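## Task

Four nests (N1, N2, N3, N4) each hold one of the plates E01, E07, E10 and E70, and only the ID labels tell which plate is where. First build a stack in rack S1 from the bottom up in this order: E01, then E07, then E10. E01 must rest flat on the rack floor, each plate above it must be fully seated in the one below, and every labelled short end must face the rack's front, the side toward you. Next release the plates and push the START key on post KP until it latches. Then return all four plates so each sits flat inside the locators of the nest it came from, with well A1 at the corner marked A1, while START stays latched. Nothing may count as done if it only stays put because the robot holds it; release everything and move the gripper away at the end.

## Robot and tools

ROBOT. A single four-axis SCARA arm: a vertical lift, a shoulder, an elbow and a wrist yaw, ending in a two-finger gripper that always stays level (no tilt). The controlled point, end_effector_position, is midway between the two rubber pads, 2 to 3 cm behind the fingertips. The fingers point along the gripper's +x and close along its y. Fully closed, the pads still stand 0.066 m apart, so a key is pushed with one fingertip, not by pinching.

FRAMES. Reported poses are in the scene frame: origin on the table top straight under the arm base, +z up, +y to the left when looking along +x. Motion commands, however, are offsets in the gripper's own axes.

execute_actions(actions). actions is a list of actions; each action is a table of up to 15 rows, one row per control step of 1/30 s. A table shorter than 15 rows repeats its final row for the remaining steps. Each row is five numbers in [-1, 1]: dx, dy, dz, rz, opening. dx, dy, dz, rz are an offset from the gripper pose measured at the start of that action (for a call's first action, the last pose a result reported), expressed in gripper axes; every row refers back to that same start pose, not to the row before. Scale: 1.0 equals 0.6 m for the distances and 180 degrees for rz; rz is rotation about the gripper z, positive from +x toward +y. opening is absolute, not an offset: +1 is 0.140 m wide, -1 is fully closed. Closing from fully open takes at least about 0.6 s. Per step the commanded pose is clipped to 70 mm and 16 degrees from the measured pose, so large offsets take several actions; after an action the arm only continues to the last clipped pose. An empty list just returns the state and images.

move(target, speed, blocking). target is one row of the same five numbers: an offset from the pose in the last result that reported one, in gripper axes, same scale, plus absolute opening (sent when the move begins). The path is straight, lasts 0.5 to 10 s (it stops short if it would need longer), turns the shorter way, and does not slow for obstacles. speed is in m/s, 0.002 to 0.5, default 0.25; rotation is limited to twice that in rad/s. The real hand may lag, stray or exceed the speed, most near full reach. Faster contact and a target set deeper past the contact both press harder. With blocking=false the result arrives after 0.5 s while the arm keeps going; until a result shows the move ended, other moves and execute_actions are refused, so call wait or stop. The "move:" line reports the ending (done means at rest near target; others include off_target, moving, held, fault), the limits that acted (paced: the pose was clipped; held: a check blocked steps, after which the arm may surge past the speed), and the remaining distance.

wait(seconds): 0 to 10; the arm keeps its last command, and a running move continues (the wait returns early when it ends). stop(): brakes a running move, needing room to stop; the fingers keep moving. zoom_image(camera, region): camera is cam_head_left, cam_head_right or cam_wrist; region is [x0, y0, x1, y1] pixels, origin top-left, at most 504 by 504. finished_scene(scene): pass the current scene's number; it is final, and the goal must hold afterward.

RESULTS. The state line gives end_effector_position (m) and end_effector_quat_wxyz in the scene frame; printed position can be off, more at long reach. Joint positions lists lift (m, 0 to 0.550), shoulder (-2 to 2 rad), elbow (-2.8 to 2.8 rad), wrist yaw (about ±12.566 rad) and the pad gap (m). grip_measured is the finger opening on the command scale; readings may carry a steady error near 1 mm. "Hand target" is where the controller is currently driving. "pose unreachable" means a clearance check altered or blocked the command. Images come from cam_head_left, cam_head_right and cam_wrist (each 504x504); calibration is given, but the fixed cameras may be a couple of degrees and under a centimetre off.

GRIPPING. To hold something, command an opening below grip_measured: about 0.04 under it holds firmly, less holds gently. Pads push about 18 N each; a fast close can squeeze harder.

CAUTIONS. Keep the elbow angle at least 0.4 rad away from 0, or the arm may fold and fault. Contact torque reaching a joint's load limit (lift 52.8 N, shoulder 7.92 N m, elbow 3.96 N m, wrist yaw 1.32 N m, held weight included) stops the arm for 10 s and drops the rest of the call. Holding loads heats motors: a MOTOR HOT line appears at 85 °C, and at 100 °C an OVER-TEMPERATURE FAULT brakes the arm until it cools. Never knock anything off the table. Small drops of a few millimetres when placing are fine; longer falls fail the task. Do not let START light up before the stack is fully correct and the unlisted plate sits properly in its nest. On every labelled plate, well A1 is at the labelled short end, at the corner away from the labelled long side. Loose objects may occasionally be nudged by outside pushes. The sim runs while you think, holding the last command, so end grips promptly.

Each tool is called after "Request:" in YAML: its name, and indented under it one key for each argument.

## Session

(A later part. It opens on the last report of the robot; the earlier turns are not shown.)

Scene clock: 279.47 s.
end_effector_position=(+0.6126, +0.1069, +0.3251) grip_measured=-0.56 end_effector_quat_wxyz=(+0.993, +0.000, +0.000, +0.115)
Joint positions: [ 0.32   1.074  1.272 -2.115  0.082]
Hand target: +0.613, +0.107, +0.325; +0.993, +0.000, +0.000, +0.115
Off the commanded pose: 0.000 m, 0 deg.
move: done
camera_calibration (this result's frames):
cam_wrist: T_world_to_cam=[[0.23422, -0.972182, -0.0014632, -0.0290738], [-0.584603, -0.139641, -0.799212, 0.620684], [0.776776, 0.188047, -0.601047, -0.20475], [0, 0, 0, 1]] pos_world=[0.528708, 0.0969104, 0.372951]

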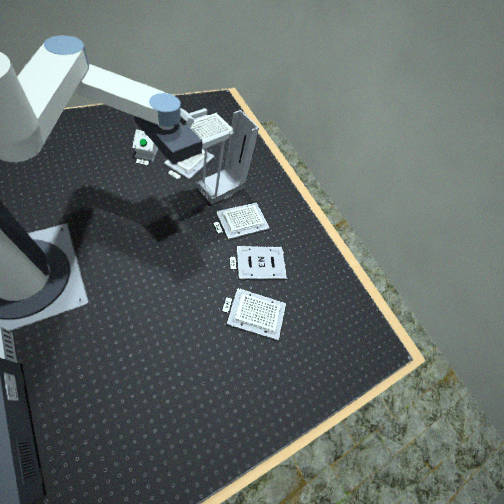

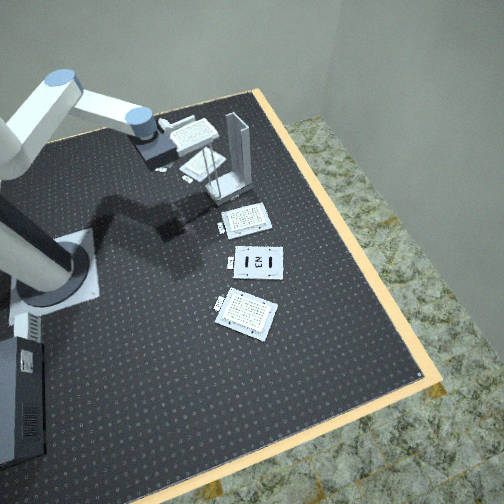

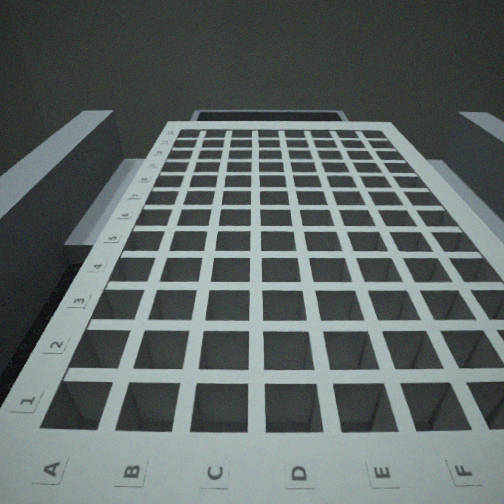

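Request:
move:
  target: [0.17, 0, 0, 0, -0.60]
  speed: 0.15

Scene clock: 300.67 s.
end_effector_position=(+0.7120, +0.1303, +0.3251) grip_measured=-0.56 end_effector_quat_wxyz=(+0.993, +0.000, +0.000, +0.115)
Joint positions: [ 0.32   0.838  1.828 -2.435  0.082]
Hand target: +0.712, +0.130, +0.325; +0.993, +0.000, +0.000, +0.115
Off the commanded pose: 0.000 m, 0 deg.
move: done
camera_calibration (this result's frames):
cam_wrist: T_world_to_cam=[[0.234397, -0.97214, -0.0014632, -0.02974], [-0.584577, -0.139747, -0.799212, 0.682011], [0.776742, 0.188188, -0.601047, -0.286295], [0, 0, 0, 1]] pos_world=[0.628037, 0.120275, 0.372951]

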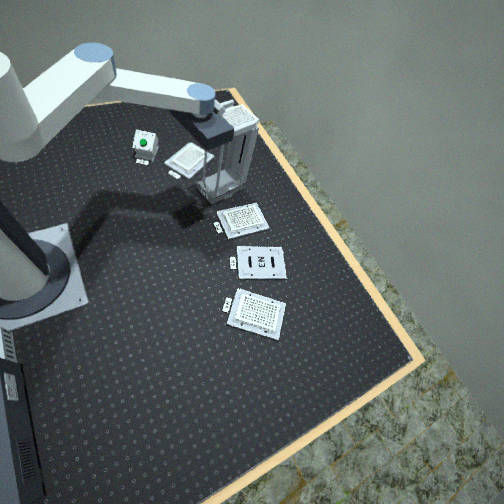

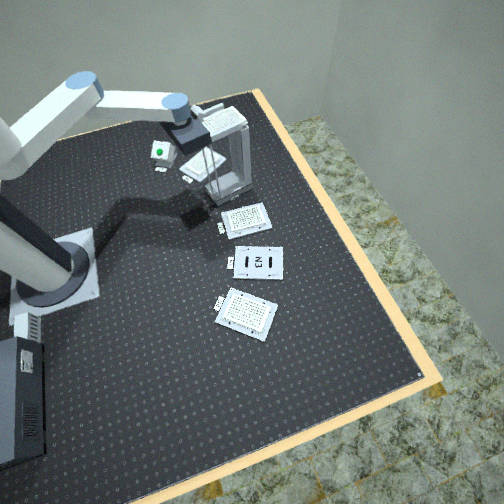

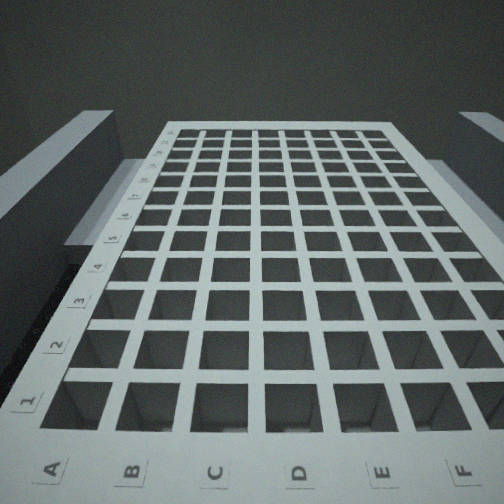

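Request:
zoom_image:
  camera: "cam_head_right"
  region: [170, 90, 270, 170]

Request:
zoom_image:
  camera: "cam_head_left"
  region: [180, 85, 280, 165]

Region (170, 90, 270, 170) of cam_head_right's 504x504 image, scaled by 5.040, with more detail than that image has; it fills the top 403 rows of this view, and the rest is white.

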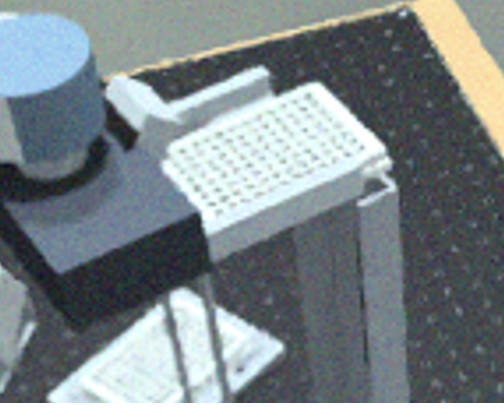

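Region (180, 85, 280, 165) of cam_head_left's 504x504 image, scaled by 5.040, with more detail than that image has; it fills the top 403 rows of this view, and the rest is white.

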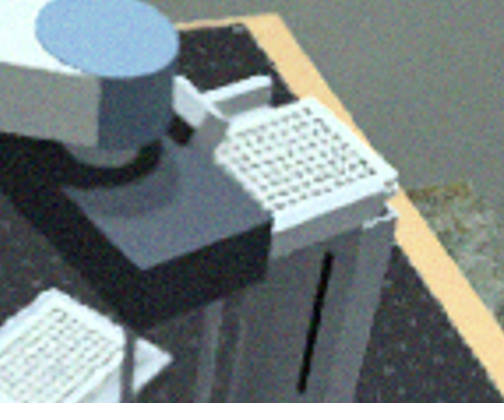

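Request:
move:
  target: [-0.0807, -0.2555, 0, -0.1013, -0.60]
  speed: 0.3

Scene clock: 324.97 s.
end_effector_position=(+0.7000, -0.0302, +0.3251) grip_measured=-0.56 end_effector_quat_wxyz=(+0.999, +0.000, +0.000, -0.044)
Joint positions: [ 0.32   0.621  1.667 -2.376  0.082]
Hand target: +0.700, -0.030, +0.325; +0.999, +0.000, +0.000, -0.044
Off the commanded pose: 0.000 m, 0 deg.
move: done
camera_calibration (this result's frames):
cam_wrist: T_world_to_cam=[[-0.082174, -0.996617, -0.0014632, 0.0378986], [-0.598919, 0.050556, -0.799212, 0.668353], [0.796582, -0.0647981, -0.601047, -0.268299], [0, 0, 0, 1]] pos_world=[0.617126, -0.0134041, 0.372951]

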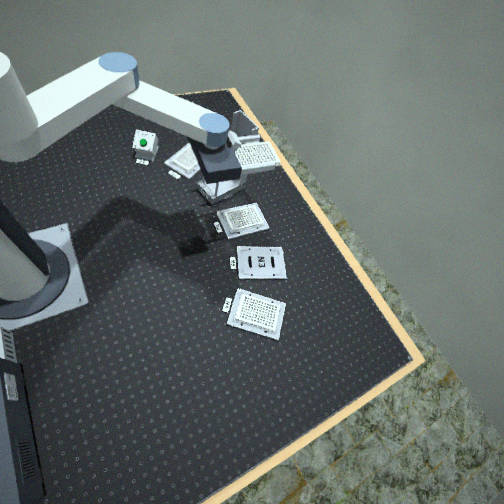

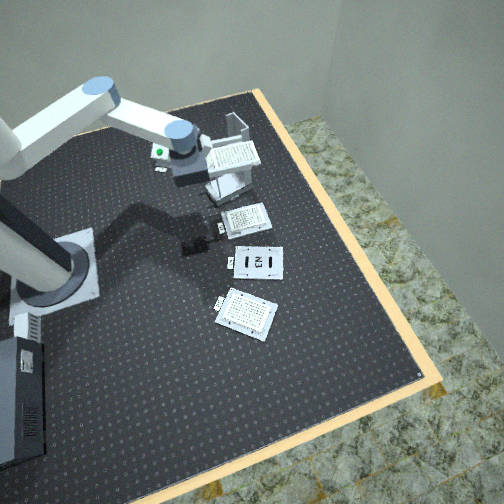

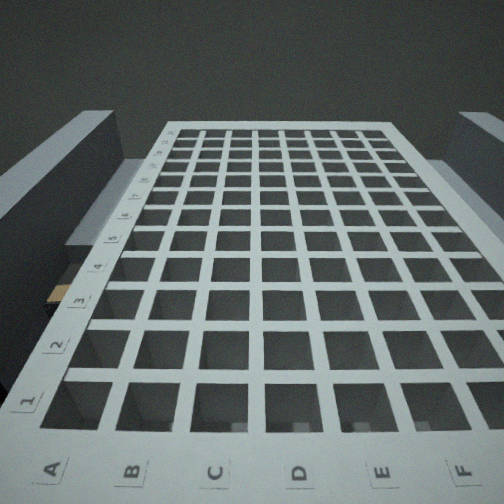

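Request:
move:
  target: [0.02093, -0.3234, -0.4502, -0.09517, -0.60]
  speed: 0.3

Scene clock: 329.83 s.
end_effector_position=(+0.6955, -0.2247, +0.0549) grip_measured=-0.56 end_effector_quat_wxyz=(+0.981, +0.000, +0.000, -0.192)
Joint positions: [ 0.05   0.142  1.923 -2.451  0.082]
Hand target: +0.696, -0.225, +0.055; +0.981, +0.000, +0.000, -0.192
Off the commanded pose: 0.000 m, 0 deg.
move: done
camera_calibration (this result's frames):
cam_wrist: T_world_to_cam=[[-0.372134, -0.928178, -0.0014632, 0.0603958], [-0.557445, 0.224756, -0.799212, 0.469876], [0.74214, -0.296598, -0.601047, -0.453973], [0, 0, 0, 1]] pos_world=[0.621317, -0.184197, 0.102759]

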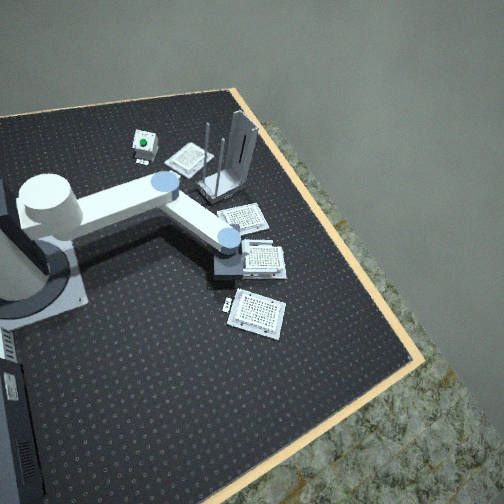

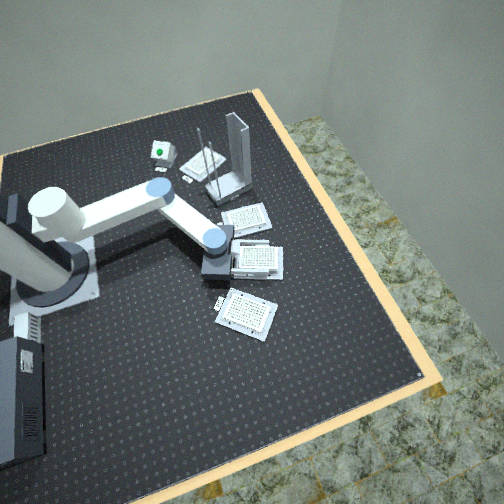

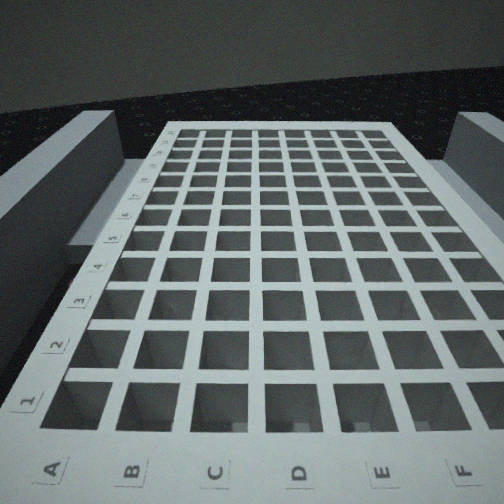

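Descend slowly to just above the nest seat height.

Request:
move:
  target: [0, 0, -0.0342, 0, -0.60]
  speed: 0.04

Scene clock: 331.63 s.
end_effector_position=(+0.6955, -0.2247, +0.0343) grip_measured=-0.56 end_effector_quat_wxyz=(+0.981, +0.000, +0.000, -0.192)
Joint positions: [ 0.029  0.142  1.923 -2.451  0.082]
Hand target: +0.696, -0.225, +0.034; +0.981, +0.000, +0.000, -0.192
Off the commanded pose: 0.000 m, 0 deg.
move: done
camera_calibration (this result's frames):
cam_wrist: T_world_to_cam=[[-0.372116, -0.928185, -0.0014632, 0.0603626], [-0.557449, 0.224745, -0.799212, 0.45342], [0.742146, -0.296584, -0.601047, -0.466352], [0, 0, 0, 1]] pos_world=[0.621321, -0.184189, 0.0821677]

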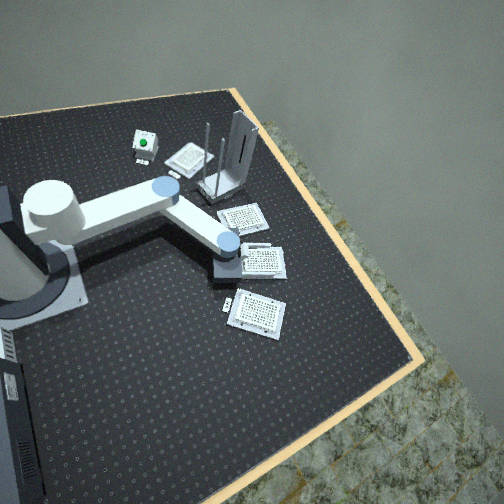

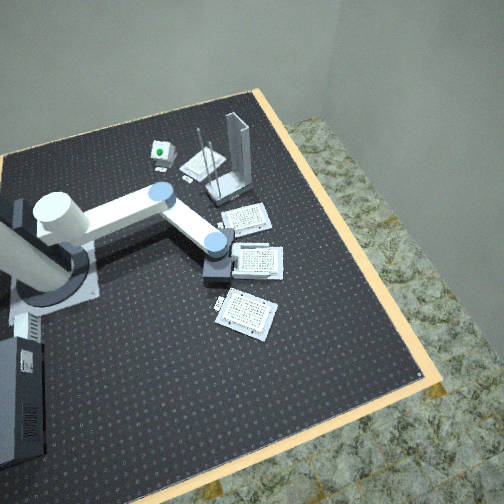

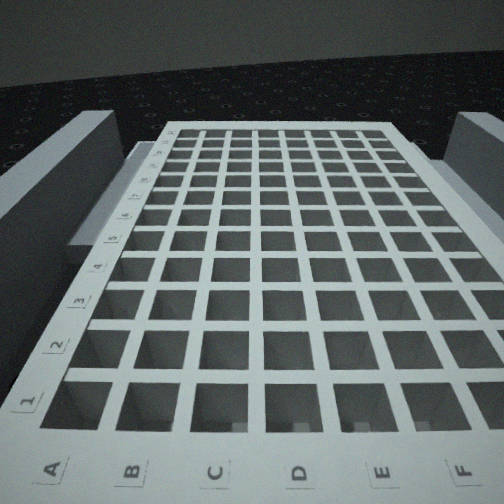

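Request:
execute_actions:
  actions:
    - [[0,0,0,0,-0.40]]

Request:
move:
  target: [-0.0292, 0, -0.0007, 0, -0.40]
  speed: 0.05

Scene clock: 335.10 s.
end_effector_position=(+0.6955, -0.2247, +0.0343) grip_measured=-0.40 end_effector_quat_wxyz=(+0.981, +0.000, +0.000, -0.192)
Joint positions: [ 0.029  0.142  1.923 -2.451  0.088]
Hand target: +0.696, -0.225, +0.034; +0.981, +0.000, +0.000, -0.192
Off the commanded pose: 0.000 m, 0 deg.
camera_calibration (this result's frames):
cam_wrist: T_world_to_cam=[[-0.372117, -0.928185, -0.0014632, 0.060363], [-0.557449, 0.224746, -0.799212, 0.45342], [0.742146, -0.296585, -0.601047, -0.466352], [0, 0, 0, 1]] pos_world=[0.621321, -0.184189, 0.0821683]

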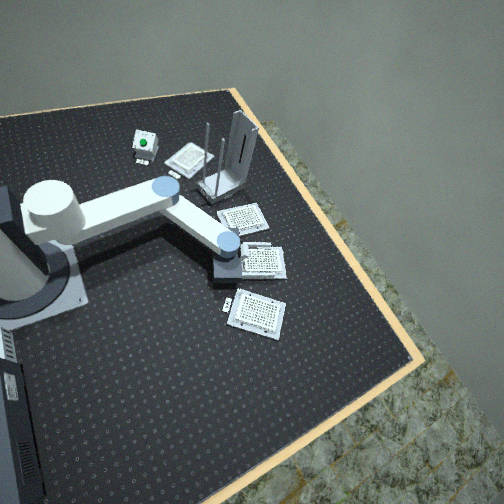

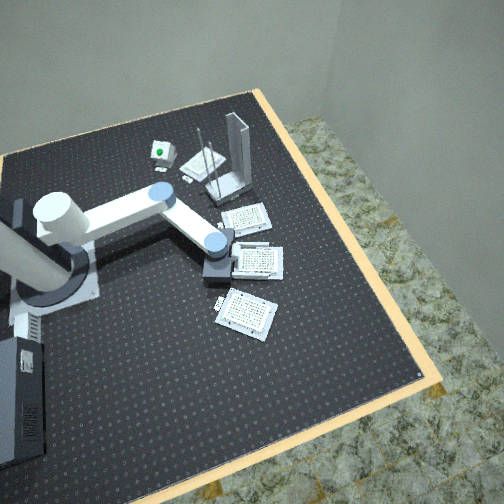

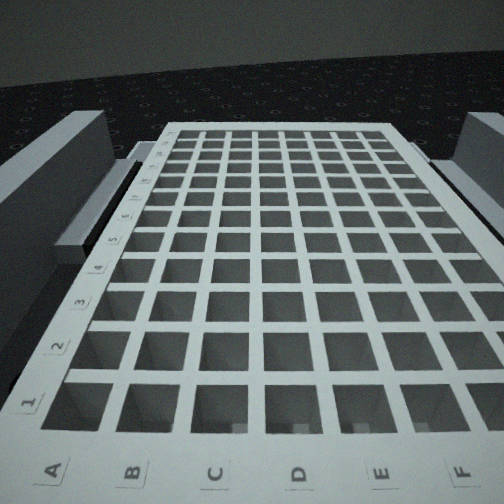

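Scene clock: 335.80 s.
end_effector_position=(+0.6793, -0.2181, +0.0339) grip_measured=-0.40 end_effector_quat_wxyz=(+0.981, +0.000, +0.000, -0.192)
Joint positions: [ 0.029  0.191  1.809 -2.386  0.088]
Hand target: +0.679, -0.218, +0.034; +0.981, +0.000, +0.000, -0.192
Off the commanded pose: 0.000 m, 0 deg.
move: done
camera_calibration (this result's frames):
cam_wrist: T_world_to_cam=[[-0.372414, -0.928065, -0.0014632, 0.0606212], [-0.557377, 0.224924, -0.799212, 0.442584], [0.74205, -0.296822, -0.601047, -0.452551], [0, 0, 0, 1]] pos_world=[0.605078, -0.177615, 0.0818029]

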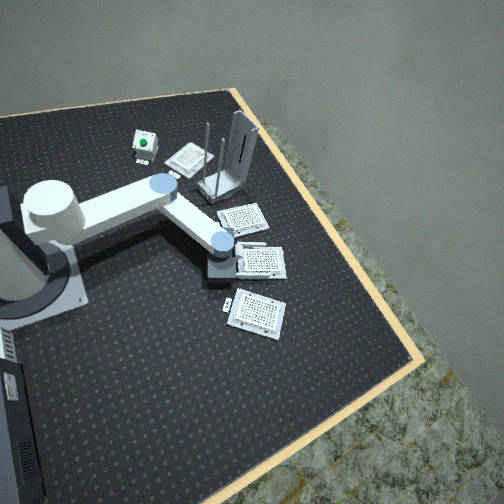

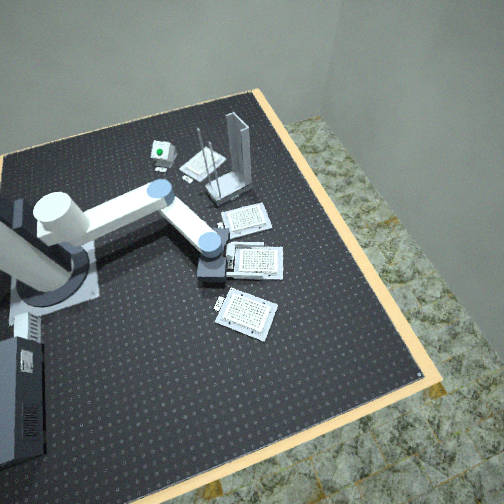

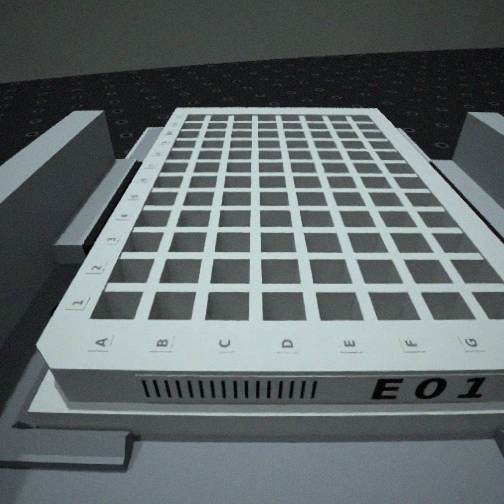

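Request:
execute_actions:
  actions:
    - [[0,0,0,0,-0.44],[0,0,0,0,-0.47],[0,0,0,0,-0.49],[0,0,0,0,-0.51],[0,0,0,0,-0.52],[0,0,0,0,-0.53],[0,0,0,0,-0.54],[0,0,0,0,-0.55],[0,0,0,0,-0.56],[0,0,0,0,-0.57],[0,0,0,0,-0.58],[0,0,0,0,-0.59],[0,0,0,0,-0.60]]
    - [[0,0,0,0,-0.60]]

Request:
move:
  target: [0, 0, 0.035, 0, -0.60]
  speed: 0.08

Scene clock: 339.30 s.
end_effector_position=(+0.6793, -0.2181, +0.0339) grip_measured=-0.56 end_effector_quat_wxyz=(+0.981, +0.000, +0.000, -0.192)
Joint positions: [ 0.029  0.191  1.809 -2.386  0.082]
Hand target: +0.679, -0.218, +0.034; +0.981, +0.000, +0.000, -0.192
Off the commanded pose: 0.000 m, 0 deg.
camera_calibration (this result's frames):
cam_wrist: T_world_to_cam=[[-0.37241, -0.928067, -0.0014632, 0.0606189], [-0.557378, 0.224922, -0.799212, 0.442584], [0.742052, -0.296819, -0.601047, -0.452551], [0, 0, 0, 1]] pos_world=[0.605078, -0.177614, 0.0818029]

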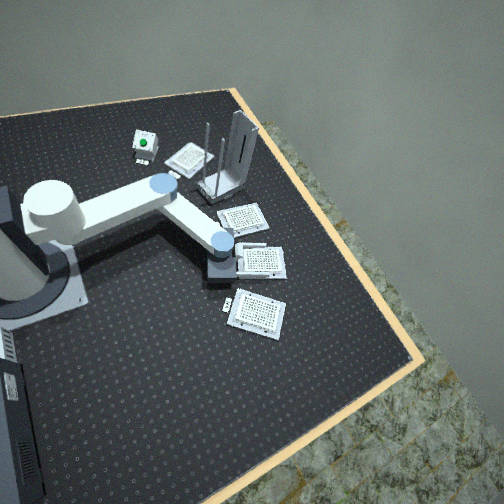

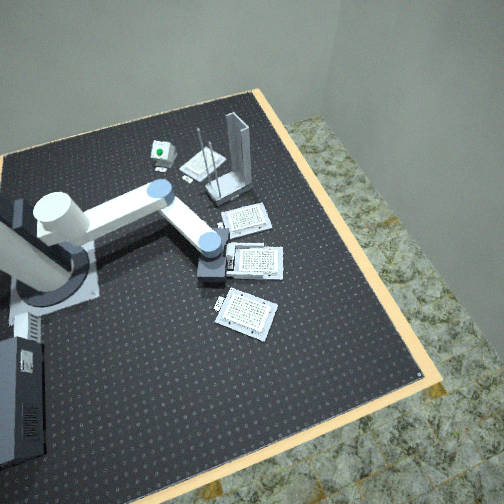

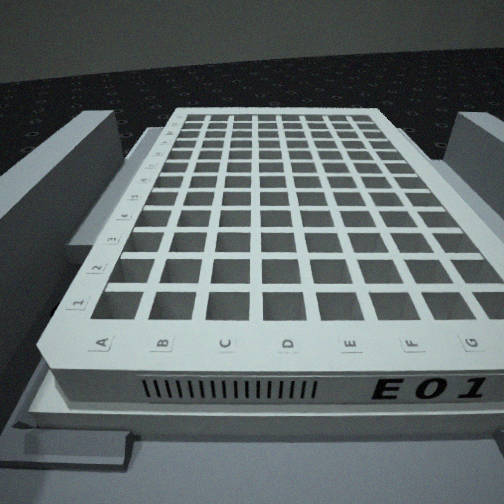

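Scene clock: 340.00 s.
end_effector_position=(+0.6793, -0.2181, +0.0550) grip_measured=-0.56 end_effector_quat_wxyz=(+0.981, +0.000, +0.000, -0.192)
Joint positions: [ 0.05   0.191  1.809 -2.386  0.082]
Hand target: +0.679, -0.218, +0.055; +0.981, +0.000, +0.000, -0.192
Off the commanded pose: 0.000 m, 0 deg.
move: done
camera_calibration (this result's frames):
cam_wrist: T_world_to_cam=[[-0.372407, -0.928069, -0.0014632, 0.0606481], [-0.557379, 0.22492, -0.799212, 0.459406], [0.742053, -0.296816, -0.601047, -0.439902], [0, 0, 0, 1]] pos_world=[0.605079, -0.177614, 0.10285]

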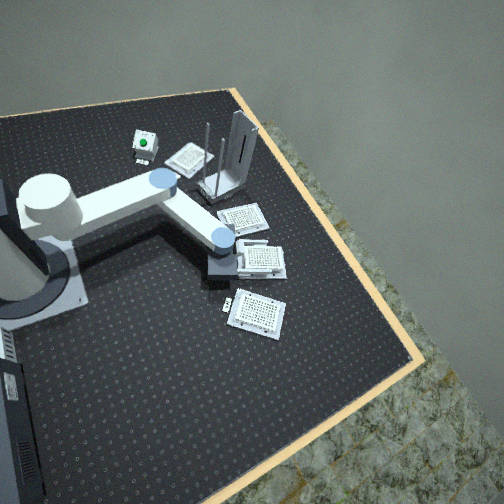

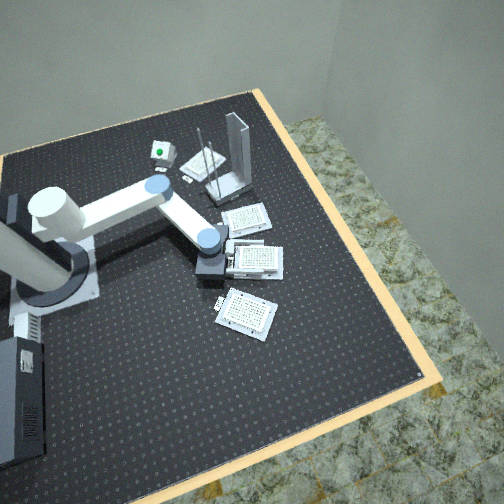

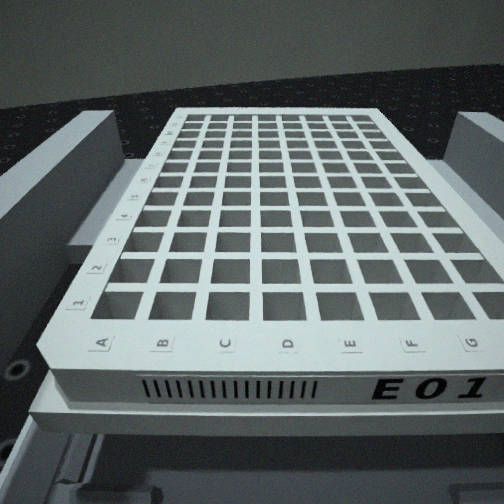

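Request:
move:
  target: [-0.0955, 0.2816, 0.45, 0.0944, -0.60]
  speed: 0.3

Scene clock: 345.47 s.
end_effector_position=(+0.6899, -0.0399, +0.3250) grip_measured=-0.56 end_effector_quat_wxyz=(+0.999, +0.000, +0.000, -0.045)
Joint positions: [ 0.32   0.618  1.614 -2.321  0.082]
Hand target: +0.690, -0.040, +0.325; +0.999, +0.000, +0.000, -0.045
Off the commanded pose: 0.000 m, 0 deg.
move: done
camera_calibration (this result's frames):
cam_wrist: T_world_to_cam=[[-0.0842582, -0.996443, -0.0014632, 0.0289114], [-0.598812, 0.0518085, -0.799212, 0.662767], [0.796445, -0.066464, -0.601047, -0.260941], [0, 0, 0, 1]] pos_world=[0.607134, -0.0228716, 0.372896]

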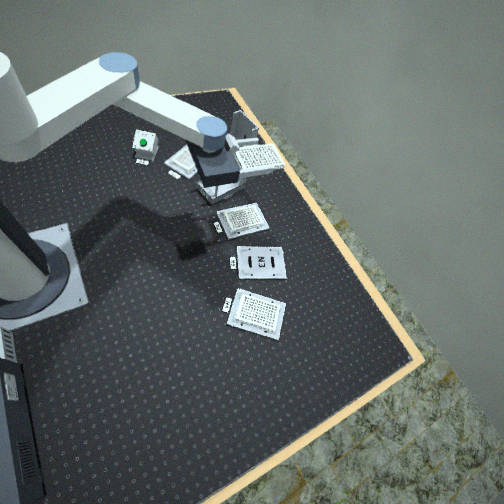

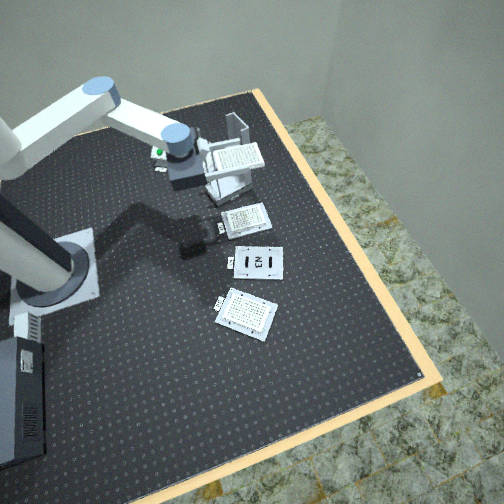

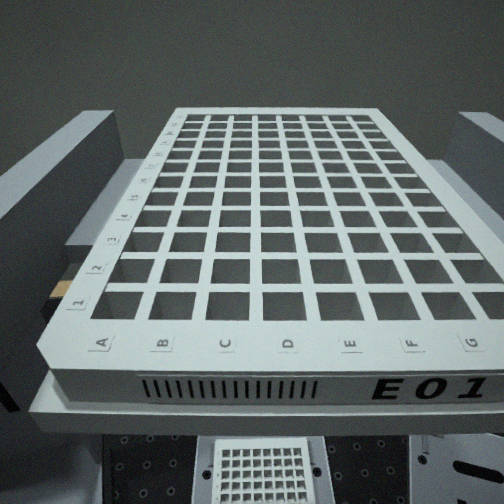

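Request:
move:
  target: [-0.0172, 0.2764, -0.005, 0.10217, -0.60]
  speed: 0.2

Scene clock: 348.57 s.
end_effector_position=(+0.6945, +0.1264, +0.3220) grip_measured=-0.56 end_effector_quat_wxyz=(+0.993, +0.000, +0.000, +0.116)
Joint positions: [ 0.317  0.887  1.718 -2.373  0.082]
Hand target: +0.694, +0.126, +0.322; +0.993, +0.000, +0.000, +0.115
Off the commanded pose: 0.000 m, 0 deg.
move: done
camera_calibration (this result's frames):
cam_wrist: T_world_to_cam=[[0.235062, -0.971979, -0.0014632, -0.0298871], [-0.584481, -0.140147, -0.799212, 0.6688], [0.776613, 0.18872, -0.601047, -0.273756], [0, 0, 0, 1]] pos_world=[0.610529, 0.116344, 0.36993]

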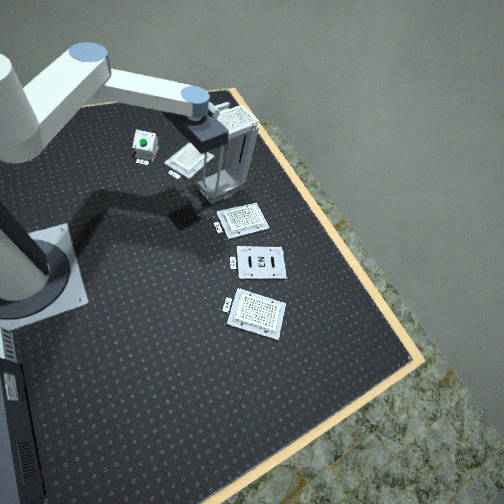

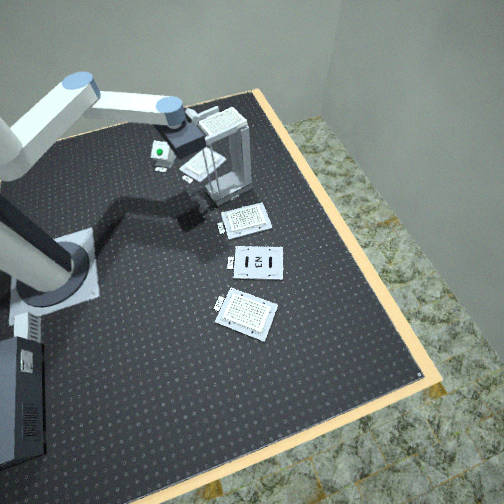

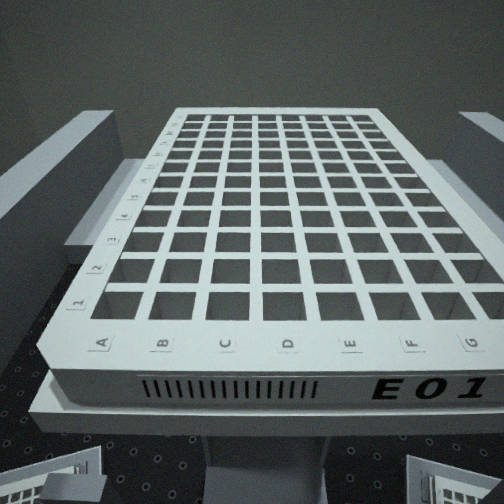

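Request:
zoom_image:
  camera: "cam_wrist"
  region: [0, 380, 504, 504]

Request:
zoom_image:
  camera: "cam_wrist"
  region: [0, 384, 160, 504]

Region (0, 380, 504, 504) of cam_wrist's 504x504 image, scaled by 1.000; it fills the top 124 rows of this view, and the rest is white.

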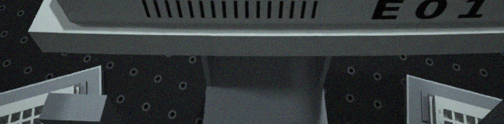

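Region (0, 384, 160, 504) of cam_wrist's 504x504 image, scaled by 3.150, with more detail than that image has; it fills the top 378 rows of this view, and the rest is white.

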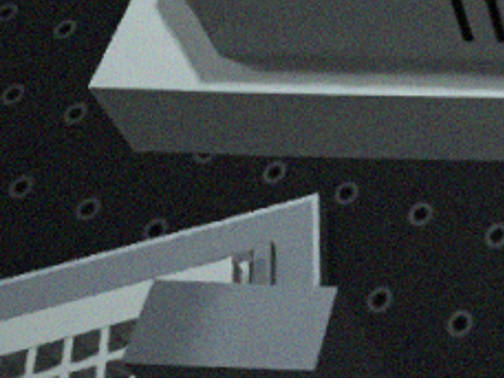

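Request:
move:
  target: [-0.002, 0, -0.0108, 0, -0.60]
  speed: 0.03

Request:
zoom_image:
  camera: "cam_wrist"
  region: [0, 384, 160, 504]

Request:
zoom_image:
  camera: "cam_wrist"
  region: [344, 384, 504, 504]

Scene clock: 364.10 s.
end_effector_position=(+0.6933, +0.1261, +0.3155) grip_measured=-0.56 end_effector_quat_wxyz=(+0.993, +0.000, +0.000, +0.116)
Joint positions: [ 0.311  0.89   1.711 -2.369  0.082]
Hand target: +0.693, +0.126, +0.316; +0.993, +0.000, +0.000, +0.116
Off the commanded pose: 0.000 m, 0 deg.
move: done
camera_calibration (this result's frames):
cam_wrist: T_world_to_cam=[[0.2348, -0.972042, -0.0014632, -0.0297671], [-0.584519, -0.13999, -0.799212, 0.66291], [0.776663, 0.188511, -0.601047, -0.276735], [0, 0, 0, 1]] pos_world=[0.609403, 0.116033, 0.363432]

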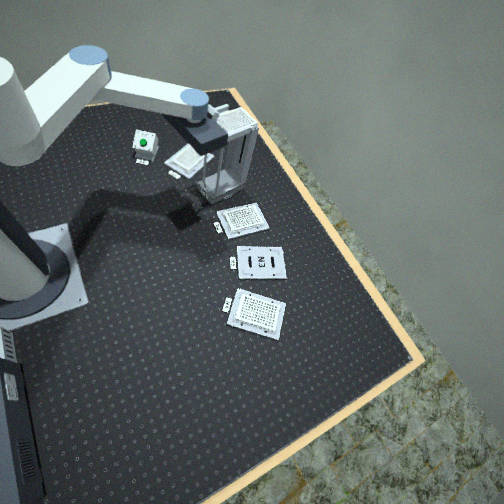

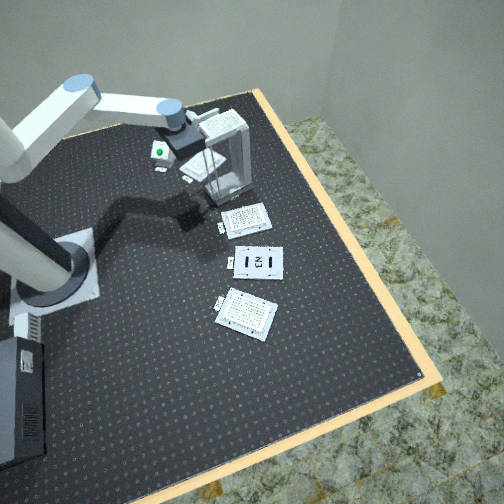

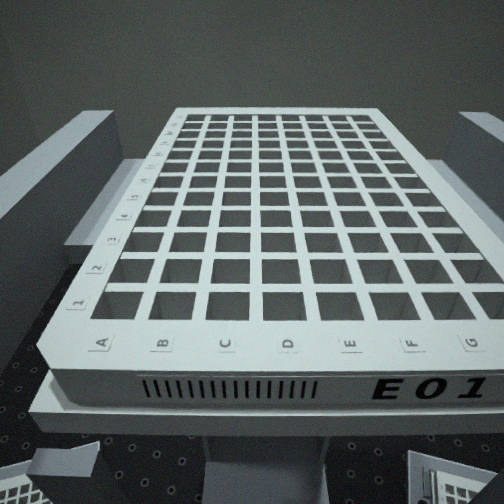

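Region (0, 384, 160, 504) of cam_wrist's 504x504 image, scaled by 3.150, with more detail than that image has; it fills the top 378 rows of this view, and the rest is white.

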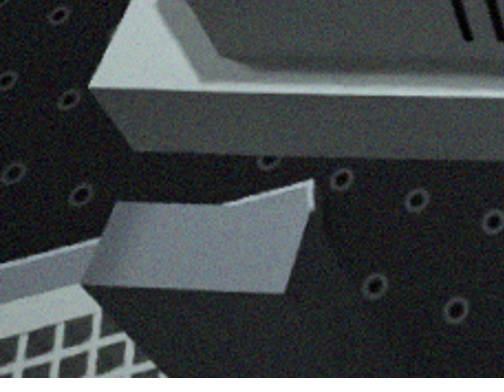

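Region (344, 384, 504, 504) of cam_wrist's 504x504 image, scaled by 3.150, with more detail than that image has; it fills the top 378 rows of this view, and the rest is white.

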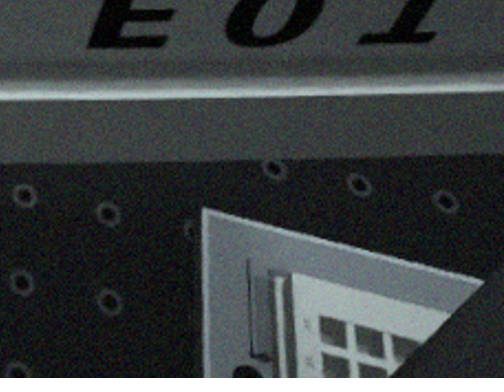

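Request:
move:
  target: [0, 0, -0.0117, 0, -0.60]
  speed: 0.015

Scene clock: 372.53 s.
end_effector_position=(+0.6932, +0.1260, +0.3088) grip_measured=-0.56 end_effector_quat_wxyz=(+0.993, +0.000, +0.000, +0.116)
Joint positions: [ 0.304  0.89   1.711 -2.369  0.082]
Hand target: +0.693, +0.126, +0.309; +0.993, +0.000, +0.000, +0.116
Off the commanded pose: 0.000 m, 0 deg.
move: done
camera_calibration (this result's frames):
cam_wrist: T_world_to_cam=[[0.23486, -0.972028, -0.0014632, -0.0298639], [-0.584511, -0.140025, -0.799212, 0.657444], [0.776652, 0.188558, -0.601047, -0.280712], [0, 0, 0, 1]] pos_world=[0.609313, 0.115961, 0.356673]

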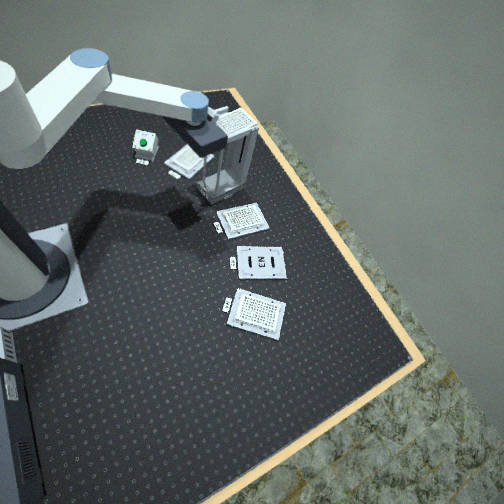

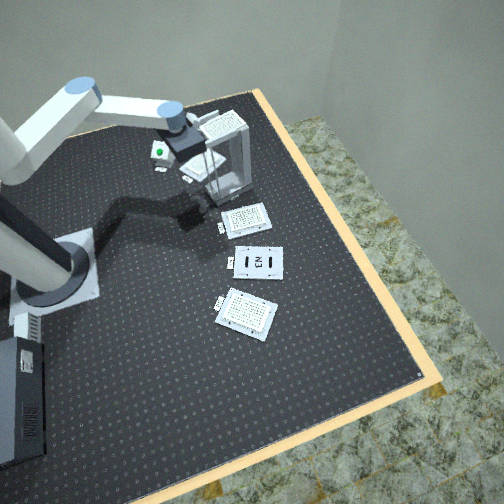

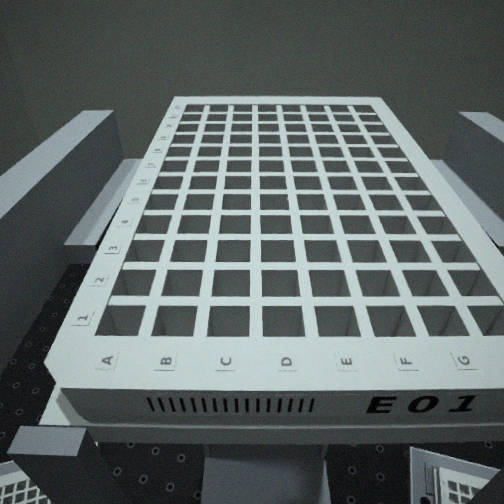

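Request:
move:
  target: [0, 0, 0.03, 0, -0.60]
  speed: 0.05

Scene clock: 396.87 s.
end_effector_position=(+0.6932, +0.1260, +0.3268) grip_measured=-0.56 end_effector_quat_wxyz=(+0.993, +0.000, +0.000, +0.116)
Joint positions: [ 0.322  0.89   1.71  -2.368  0.082]
Hand target: +0.693, +0.126, +0.327; +0.993, +0.000, +0.000, +0.116
Off the commanded pose: 0.000 m, 0 deg.
move: done
camera_calibration (this result's frames):
cam_wrist: T_world_to_cam=[[0.235004, -0.971993, -0.0014632, -0.0299147], [-0.58449, -0.140112, -0.799212, 0.671852], [0.776624, 0.188673, -0.601047, -0.269845], [0, 0, 0, 1]] pos_world=[0.609289, 0.11597, 0.374719]

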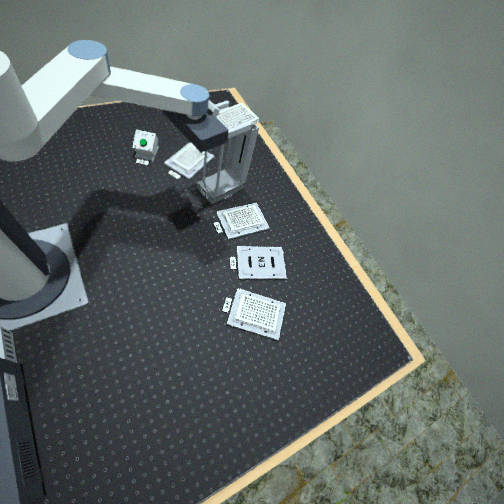

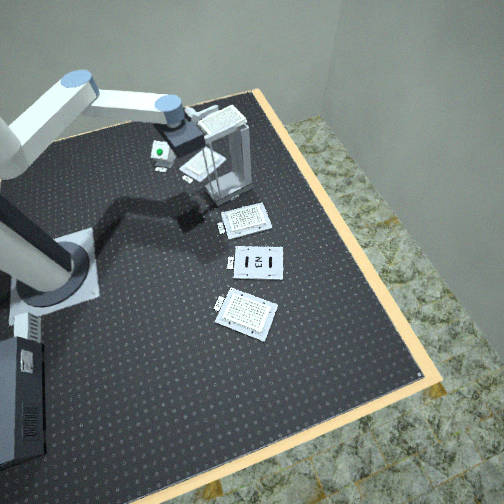

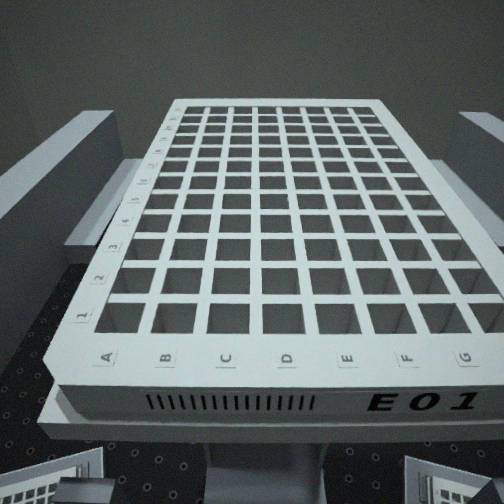

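Request:
move:
  target: [-0.0067, 0, -0.015, 0, -0.60]
  speed: 0.03

Request:
move:
  target: [0, 0, -0.006, 0, -0.60]
  speed: 0.01

Scene clock: 401.60 s.
end_effector_position=(+0.6893, +0.1250, +0.3178) grip_measured=-0.56 end_effector_quat_wxyz=(+0.993, +0.000, +0.000, +0.115)
Joint positions: [ 0.313  0.9    1.687 -2.355  0.082]
Hand target: +0.689, +0.125, +0.318; +0.993, +0.000, +0.000, +0.116
Off the commanded pose: 0.000 m, 0 deg.
move: done
camera_calibration (this result's frames):
cam_wrist: T_world_to_cam=[[0.234721, -0.972062, -0.0014632, -0.0297715], [-0.584531, -0.139942, -0.799212, 0.662225], [0.776679, 0.188448, -0.601047, -0.272097], [0, 0, 0, 1]] pos_world=[0.60541, 0.115009, 0.365671]

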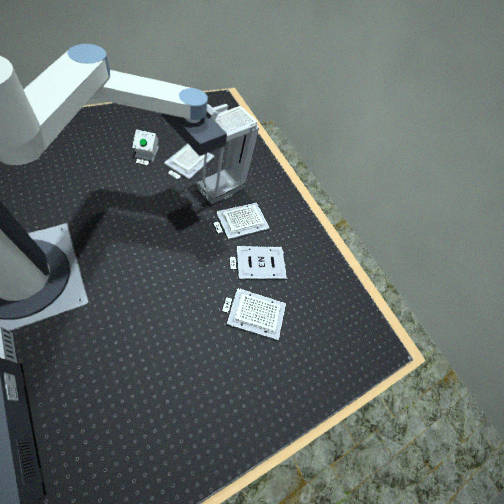

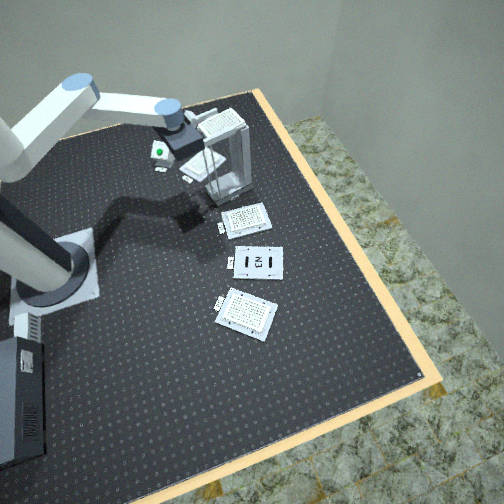

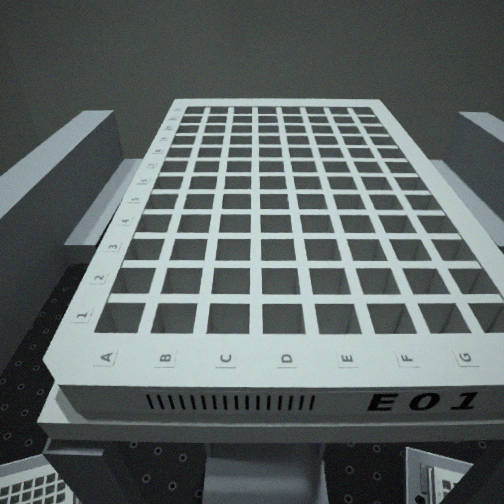

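Scene clock: 402.30 s.
end_effector_position=(+0.6894, +0.1251, +0.3144) grip_measured=-0.56 end_effector_quat_wxyz=(+0.993, +0.000, +0.000, +0.116)
Joint positions: [ 0.309  0.9    1.687 -2.355  0.082]
Hand target: +0.689, +0.125, +0.314; +0.993, +0.000, +0.000, +0.115
Off the commanded pose: 0.000 m, 0 deg.
move: done
camera_calibration (this result's frames):
cam_wrist: T_world_to_cam=[[0.23498, -0.971999, -0.0014632, -0.0298817], [-0.584493, -0.140098, -0.799212, 0.659549], [0.776629, 0.188654, -0.601047, -0.274178], [0, 0, 0, 1]] pos_world=[0.605458, 0.115081, 0.362282]

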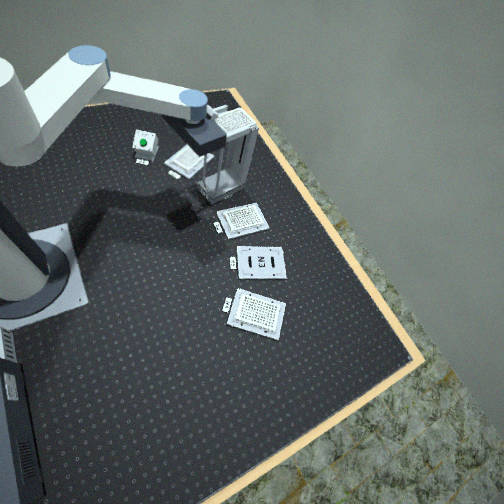

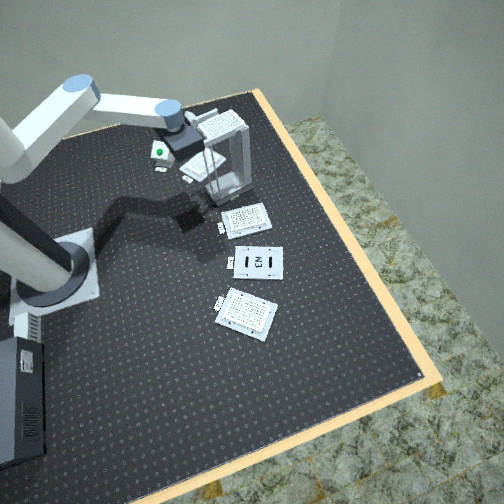

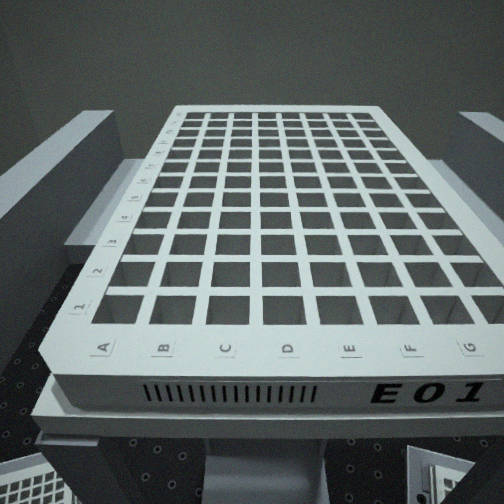

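Request:
move:
  target: [0, 0, -0.0023, 0, -0.60]
  speed: 0.005

Scene clock: 405.50 s.
end_effector_position=(+0.6894, +0.1252, +0.3133) grip_measured=-0.56 end_effector_quat_wxyz=(+0.993, +0.000, +0.000, +0.116)
Joint positions: [ 0.308  0.9    1.688 -2.356  0.082]
Hand target: +0.689, +0.125, +0.313; +0.993, +0.000, +0.000, +0.116
Off the commanded pose: 0.000 m, 0 deg.
move: done
camera_calibration (this result's frames):
cam_wrist: T_world_to_cam=[[0.235085, -0.971974, -0.0014632, -0.0299257], [-0.584478, -0.140161, -0.799212, 0.658679], [0.776608, 0.188738, -0.601047, -0.274905], [0, 0, 0, 1]] pos_world=[0.605512, 0.115119, 0.36115]

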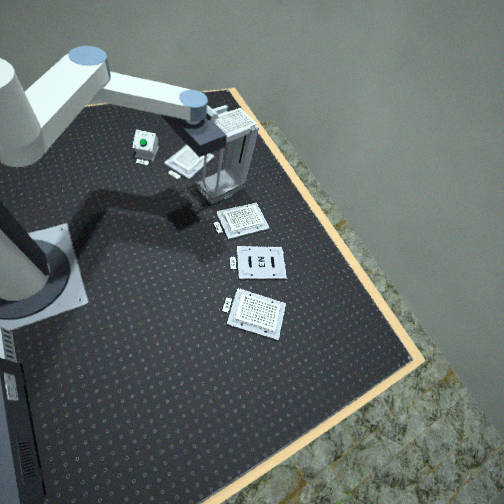

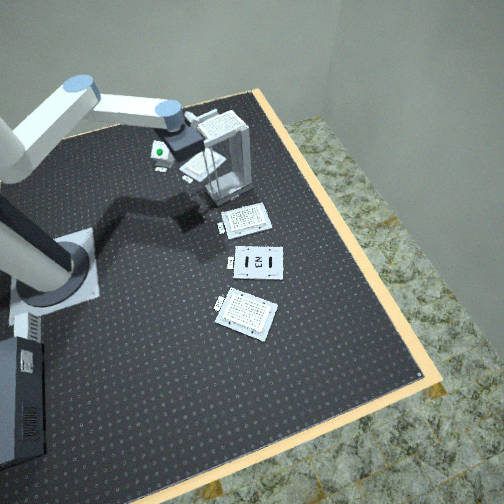

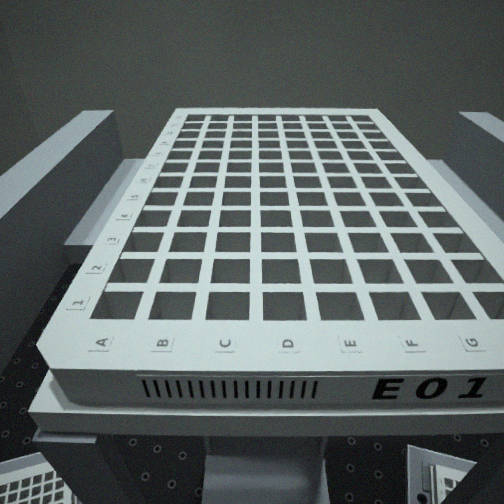

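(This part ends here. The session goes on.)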